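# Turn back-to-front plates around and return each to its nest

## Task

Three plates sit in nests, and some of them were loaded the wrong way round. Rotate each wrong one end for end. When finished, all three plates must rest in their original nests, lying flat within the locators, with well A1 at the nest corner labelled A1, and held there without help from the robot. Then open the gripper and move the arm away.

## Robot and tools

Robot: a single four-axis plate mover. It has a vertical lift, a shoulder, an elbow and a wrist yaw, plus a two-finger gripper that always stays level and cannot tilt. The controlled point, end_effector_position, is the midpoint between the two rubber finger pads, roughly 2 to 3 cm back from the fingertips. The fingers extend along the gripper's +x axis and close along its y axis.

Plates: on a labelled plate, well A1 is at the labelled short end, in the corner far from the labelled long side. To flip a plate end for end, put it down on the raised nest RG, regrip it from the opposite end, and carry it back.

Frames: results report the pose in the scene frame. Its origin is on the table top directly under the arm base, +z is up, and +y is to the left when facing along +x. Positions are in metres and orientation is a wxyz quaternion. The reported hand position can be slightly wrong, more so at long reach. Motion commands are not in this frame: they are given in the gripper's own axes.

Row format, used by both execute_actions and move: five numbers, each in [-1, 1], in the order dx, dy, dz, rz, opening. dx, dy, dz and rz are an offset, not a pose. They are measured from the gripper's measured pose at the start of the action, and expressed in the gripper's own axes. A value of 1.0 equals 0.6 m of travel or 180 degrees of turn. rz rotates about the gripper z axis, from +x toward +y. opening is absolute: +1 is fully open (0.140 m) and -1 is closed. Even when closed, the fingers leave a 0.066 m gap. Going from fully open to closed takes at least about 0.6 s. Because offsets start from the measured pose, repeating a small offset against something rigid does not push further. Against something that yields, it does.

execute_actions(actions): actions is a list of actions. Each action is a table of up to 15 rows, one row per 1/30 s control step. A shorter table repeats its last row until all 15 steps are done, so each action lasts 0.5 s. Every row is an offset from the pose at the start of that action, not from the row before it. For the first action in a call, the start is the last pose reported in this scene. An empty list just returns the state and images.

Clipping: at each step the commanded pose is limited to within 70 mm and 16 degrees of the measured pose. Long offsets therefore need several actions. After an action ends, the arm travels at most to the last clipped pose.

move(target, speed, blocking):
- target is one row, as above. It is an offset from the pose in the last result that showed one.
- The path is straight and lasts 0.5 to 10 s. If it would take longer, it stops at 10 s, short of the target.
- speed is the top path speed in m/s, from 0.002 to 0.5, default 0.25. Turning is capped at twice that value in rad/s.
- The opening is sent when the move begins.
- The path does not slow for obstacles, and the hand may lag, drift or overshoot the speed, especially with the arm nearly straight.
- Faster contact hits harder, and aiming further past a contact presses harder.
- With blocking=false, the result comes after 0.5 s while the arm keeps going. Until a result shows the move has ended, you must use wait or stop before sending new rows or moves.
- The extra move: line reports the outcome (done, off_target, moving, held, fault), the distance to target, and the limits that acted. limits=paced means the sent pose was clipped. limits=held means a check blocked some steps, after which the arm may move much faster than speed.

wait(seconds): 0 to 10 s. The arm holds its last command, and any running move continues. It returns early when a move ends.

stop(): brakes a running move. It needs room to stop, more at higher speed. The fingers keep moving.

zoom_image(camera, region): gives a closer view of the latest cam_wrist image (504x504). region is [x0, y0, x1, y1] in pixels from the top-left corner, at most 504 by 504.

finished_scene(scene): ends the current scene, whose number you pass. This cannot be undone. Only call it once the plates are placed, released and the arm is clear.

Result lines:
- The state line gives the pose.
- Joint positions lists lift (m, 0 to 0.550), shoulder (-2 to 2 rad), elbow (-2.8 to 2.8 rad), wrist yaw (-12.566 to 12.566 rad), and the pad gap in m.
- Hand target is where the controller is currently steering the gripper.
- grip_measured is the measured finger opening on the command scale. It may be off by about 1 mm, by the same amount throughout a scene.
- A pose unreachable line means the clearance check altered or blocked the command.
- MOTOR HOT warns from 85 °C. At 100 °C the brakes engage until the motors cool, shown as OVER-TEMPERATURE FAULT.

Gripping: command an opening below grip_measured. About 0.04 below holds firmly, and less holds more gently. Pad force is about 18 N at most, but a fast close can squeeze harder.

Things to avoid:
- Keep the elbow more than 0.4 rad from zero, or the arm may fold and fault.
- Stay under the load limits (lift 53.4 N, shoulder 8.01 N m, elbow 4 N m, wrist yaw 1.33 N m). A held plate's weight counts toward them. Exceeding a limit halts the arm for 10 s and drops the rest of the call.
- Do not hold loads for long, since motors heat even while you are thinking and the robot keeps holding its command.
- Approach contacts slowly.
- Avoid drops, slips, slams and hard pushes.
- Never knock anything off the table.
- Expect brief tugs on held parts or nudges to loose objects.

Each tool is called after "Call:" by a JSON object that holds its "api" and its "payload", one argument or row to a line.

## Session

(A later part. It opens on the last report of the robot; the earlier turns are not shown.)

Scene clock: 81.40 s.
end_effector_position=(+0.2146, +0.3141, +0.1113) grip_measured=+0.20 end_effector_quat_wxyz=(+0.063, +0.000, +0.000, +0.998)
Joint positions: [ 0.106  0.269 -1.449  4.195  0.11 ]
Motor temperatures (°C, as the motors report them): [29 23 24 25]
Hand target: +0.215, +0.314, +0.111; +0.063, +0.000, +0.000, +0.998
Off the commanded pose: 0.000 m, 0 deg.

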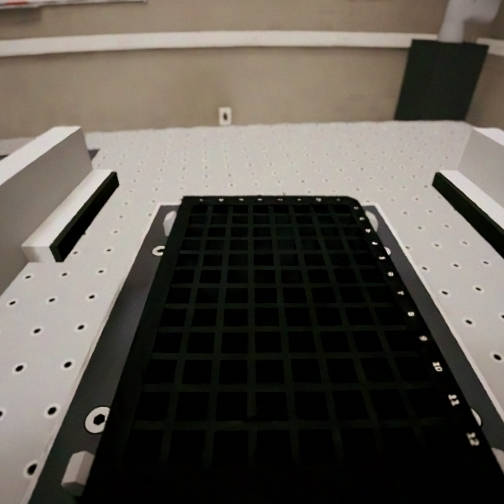

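Call:
{"api": "move", "payload": {
  "target": [-0.0197,0.001,-0.0193,0.997,0.2],
  "speed": 0.5
}}

Scene clock: 85.10 s.
end_effector_position=(+0.2260, +0.3116, +0.0998) grip_measured=+0.20 end_effector_quat_wxyz=(+0.998, -0.000, -0.000, -0.068)
Joint positions: [ 0.095  1.062 -1.429  6.514  0.11 ]
Motor temperatures (°C, as the motors report them): [29 23 24 25]
Hand target: +0.226, +0.312, +0.100; +0.998, -0.000, -0.000, -0.068
Off the commanded pose: 0.000 m, 0 deg.
move: done

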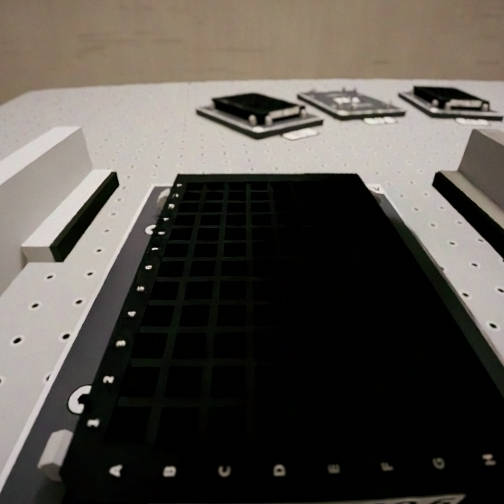

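Call:
{"api": "execute_actions", "payload": {
  "actions": [
    [[0.0003,0.0007,-0.004,0.0038,0.2],[0.0003,0.0007,-0.010,0.0038,0.2],[0.0003,0.0007,-0.016,0.0038,0.2],[0.0003,0.0007,-0.022,0.0038,0.2],[0.0003,0.0007,-0.027,0.0038,0.2],[0.0003,0.0007,-0.0313,0.0038,0.2]],
    [[0,0,0,0,0.2]],
    [[0,0,0,0,0.0],[0,0,0,0,-0.15],[0,0,0,0,-0.28],[0,0,0,0,-0.38],[0,0,0,0,-0.45],[0,0,0,0,-0.5],[0,0,0,0,-0.53],[0,0,0,0,-0.55],[0,0,0,0,-0.57],[0,0,0,0,-0.59],[0,0,0,0,-0.61],[0,0,0,0,-0.62]],
    [[0,0,0,0,-0.62]]
  ]
}}

Scene clock: 87.43 s.
end_effector_position=(+0.2261, +0.3120, +0.0811) grip_measured=-0.57 end_effector_quat_wxyz=(+0.998, -0.000, -0.000, -0.062)
Joint positions: [ 0.076  1.061 -1.422  6.521  0.082]
Motor temperatures (°C, as the motors report them): [29 23 24 25]
Hand target: +0.226, +0.312, +0.081; +0.998, -0.000, -0.000, -0.062
Off the commanded pose: 0.000 m, 0 deg.

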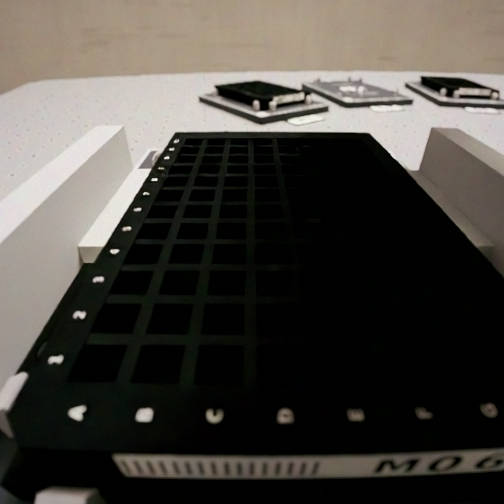

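Call:
{"api": "move", "payload": {
  "target": [0,0,0.057,0,-0.62],
  "speed": 0.15
}}

Call:
{"api": "move", "payload": {
  "target": [0.8662,-0.2693,-0.067,0.0904,-0.62],
  "speed": 0.4
}}

Scene clock: 88.43 s.
end_effector_position=(+0.2261, +0.3120, +0.1153) grip_measured=-0.57 end_effector_quat_wxyz=(+0.998, -0.000, -0.000, -0.062)
Joint positions: [ 0.11   1.061 -1.422  6.521  0.082]
Motor temperatures (°C, as the motors report them): [29 23 24 25]
Hand target: +0.226, +0.312, +0.115; +0.998, -0.000, -0.000, -0.062
Off the commanded pose: 0.000 m, 0 deg.
move: done

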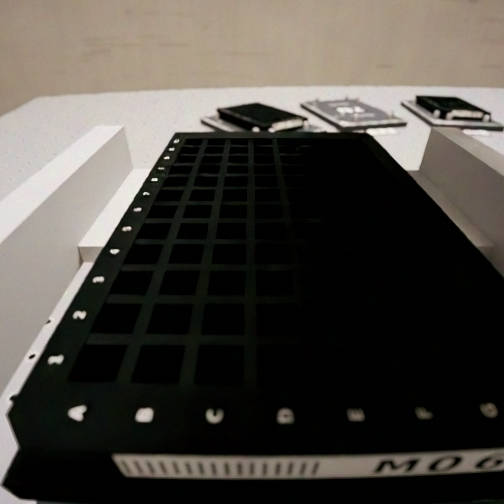

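Scene clock: 90.43 s.
end_effector_position=(+0.7225, +0.0880, +0.0751) grip_measured=-0.57 end_effector_quat_wxyz=(+0.997, -0.000, -0.000, +0.080)
Joint positions: [ 0.07  -0.433 -1.84   8.717  0.082]
Motor temperatures (°C, as the motors report them): [29 23 24 25]
Hand target: +0.722, +0.088, +0.075; +0.997, -0.000, -0.000, +0.080
Off the commanded pose: 0.001 m, 0 deg.
move: done; limits=paced

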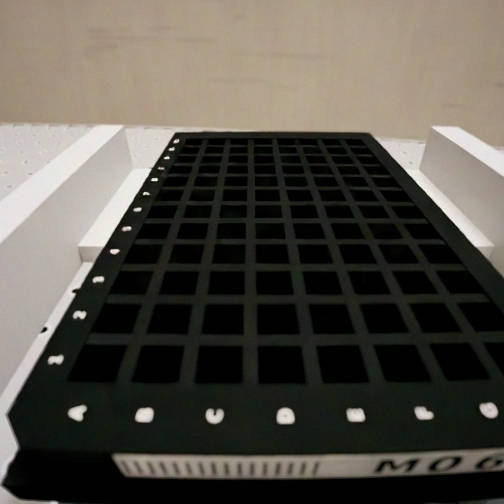

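Call:
{"api": "move", "payload": {
  "target": [-0.0008,-0.0002,-0.056,0,-0.62],
  "speed": 0.08
}}

Call:
{"api": "execute_actions", "payload": {
  "actions": [
    [[0,0,-0.0025,0,-0.62]],
    [[0,0,-0.0025,0,-0.62]],
    [[0,0,-0.0025,0,-0.62]],
    [[0,0,-0.0025,0,-0.62]]
  ]
}}

Scene clock: 91.37 s.
end_effector_position=(+0.7220, +0.0879, +0.0415) grip_measured=-0.57 end_effector_quat_wxyz=(+0.997, -0.000, -0.000, +0.080)
Joint positions: [ 0.036 -0.434 -1.838  8.715  0.082]
Motor temperatures (°C, as the motors report them): [29 23 24 25]
Hand target: +0.722, +0.088, +0.042; +0.997, -0.000, -0.000, +0.080
Off the commanded pose: 0.000 m, 0 deg.
move: done

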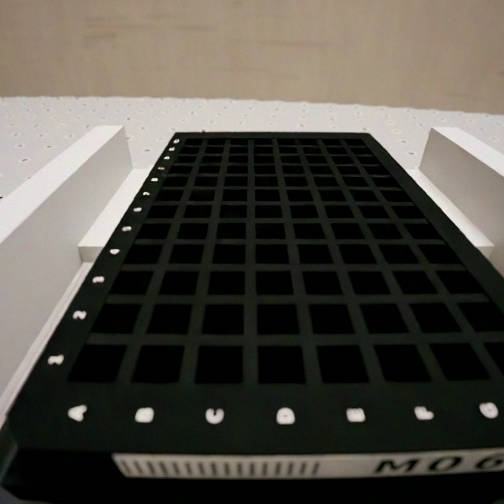

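Scene clock: 93.37 s.
end_effector_position=(+0.7225, +0.0877, +0.0354) grip_measured=-0.57 end_effector_quat_wxyz=(+0.997, -0.000, -0.000, +0.081)
Joint positions: [ 0.03  -0.434 -1.841  8.72   0.082]
Motor temperatures (°C, as the motors report them): [29 23 24 25]
Hand target: +0.722, +0.088, +0.035; +0.997, -0.000, -0.000, +0.081
Off the commanded pose: 0.000 m, 0 deg.

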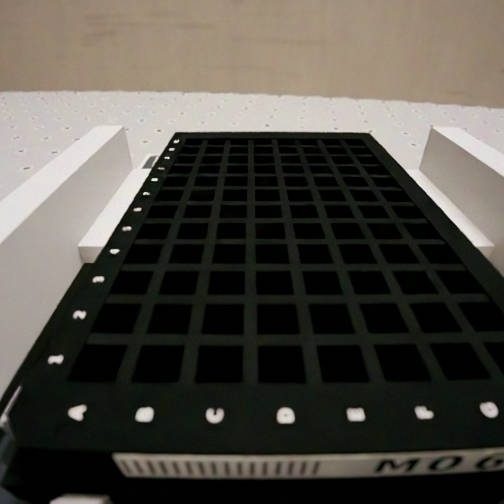

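Call:
{"api": "execute_actions", "payload": {
  "actions": [
    [[0,0,-0.002,0,-0.62]],
    [[0,0,-0.002,0,-0.62]],
    [[0,0,-0.0015,0,-0.62]]
  ]
}}

Scene clock: 94.97 s.
end_effector_position=(+0.7226, +0.0877, +0.0329) grip_measured=-0.57 end_effector_quat_wxyz=(+0.997, -0.000, -0.000, +0.081)
Joint positions: [ 0.028 -0.434 -1.841  8.721  0.082]
Motor temperatures (°C, as the motors report them): [29 23 24 25]
Hand target: +0.723, +0.088, +0.032; +0.997, -0.000, -0.000, +0.081
Off the commanded pose: 0.001 m, 0 deg.

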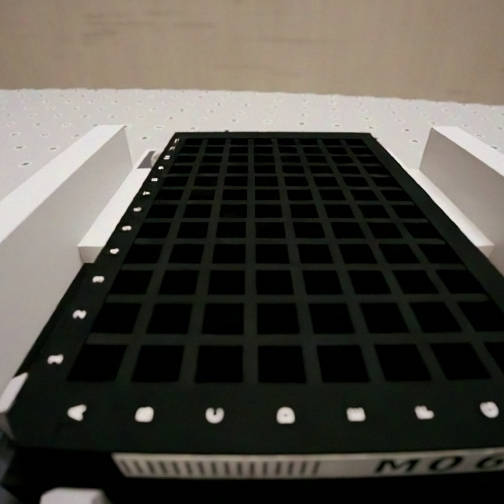

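Seated at 0.0329. I'll release, rise, and back off to check all three.

Call:
{"api": "execute_actions", "payload": {
  "actions": [
    [[0,0,0.0005,0,-0.58],[0,0,0.0005,0,-0.55],[0,0,0.0005,0,-0.5],[0,0,0.0005,0,-0.4],[0,0,0.0005,0,-0.25],[0,0,0.0005,0,-0.1],[0,0,0.0005,0,0.05],[0,0,0.0005,0,0.2]],
    [[0,0,0.01,0,0.2],[0,0,0.02,0,0.2],[0,0,0.03,0,0.2],[0,0,0.04,0,0.2],[0,0,0.05,0,0.2]],
    [[0,0,0,0,0.2]]
  ]
}}

Call:
{"api": "move", "payload": {
  "target": [-0.42,0,0.17,0,1],
  "speed": 0.4
}}

Scene clock: 96.73 s.
end_effector_position=(+0.7226, +0.0877, +0.0633) grip_measured=+0.20 end_effector_quat_wxyz=(+0.997, -0.000, -0.000, +0.081)
Joint positions: [ 0.058 -0.434 -1.841  8.721  0.11 ]
Motor temperatures (°C, as the motors report them): [29 23 24 25]
Hand target: +0.723, +0.088, +0.063; +0.997, -0.000, -0.000, +0.081
Off the commanded pose: 0.000 m, 0 deg.

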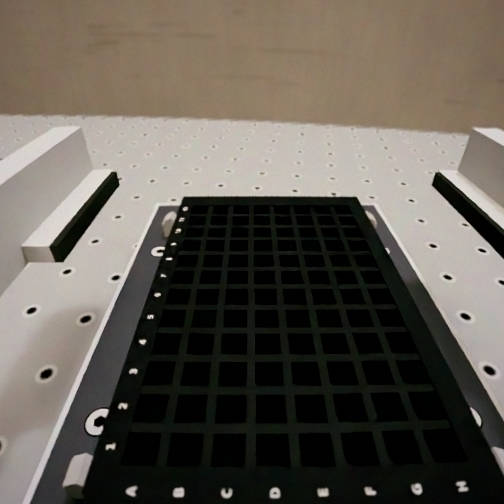

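Scene clock: 97.90 s.
end_effector_position=(+0.4740, +0.0467, +0.1653) grip_measured=+0.99 end_effector_quat_wxyz=(+0.997, -0.000, -0.000, +0.081)
Joint positions: [ 0.16  -0.877 -0.618  7.941  0.14 ]
Motor temperatures (°C, as the motors report them): [29 23 24 25]
Hand target: +0.474, +0.047, +0.165; +0.997, -0.000, -0.000, +0.081
Off the commanded pose: 0.000 m, 0 deg.
move: done

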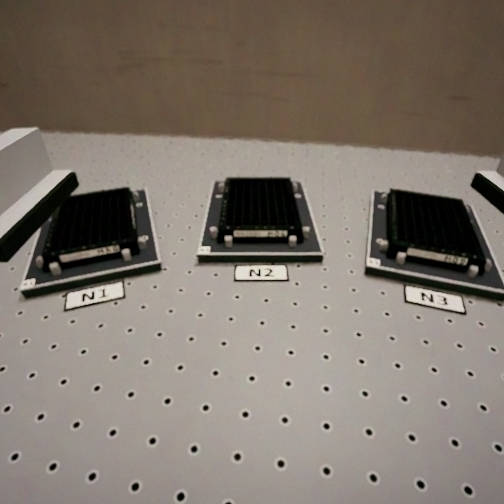

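Call:
{"api": "zoom_image", "payload": {
  "camera": "cam_wrist",
  "region": [0,160,504,320]
}}

Call:
{"api": "zoom_image", "payload": {
  "camera": "cam_wrist",
  "region": [10,170,190,310]
}}

Region (0, 160, 504, 320) of cam_wrist's 504x504 image, scaled by 1.000; it fills the top 160 rows of this view, and the rest is white.

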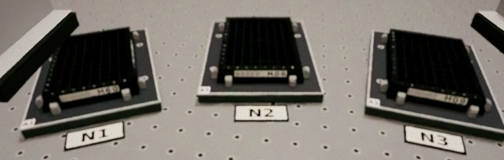

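Region (10, 170, 190, 310) of cam_wrist's 504x504 image, scaled by 2.800, with more detail than that image has.

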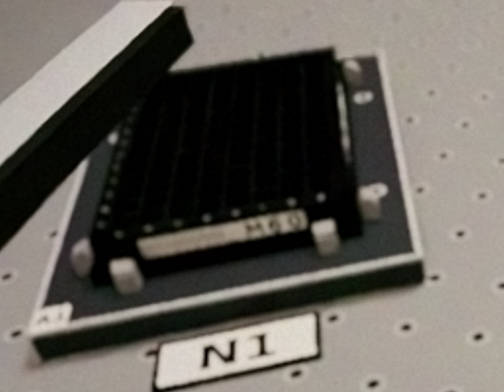

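All three plates now have the label at the near end and sit inside their locators.

Call:
{"api": "finished_scene", "payload": {
  "scene": 2
}}

The scene is finished: the task was done.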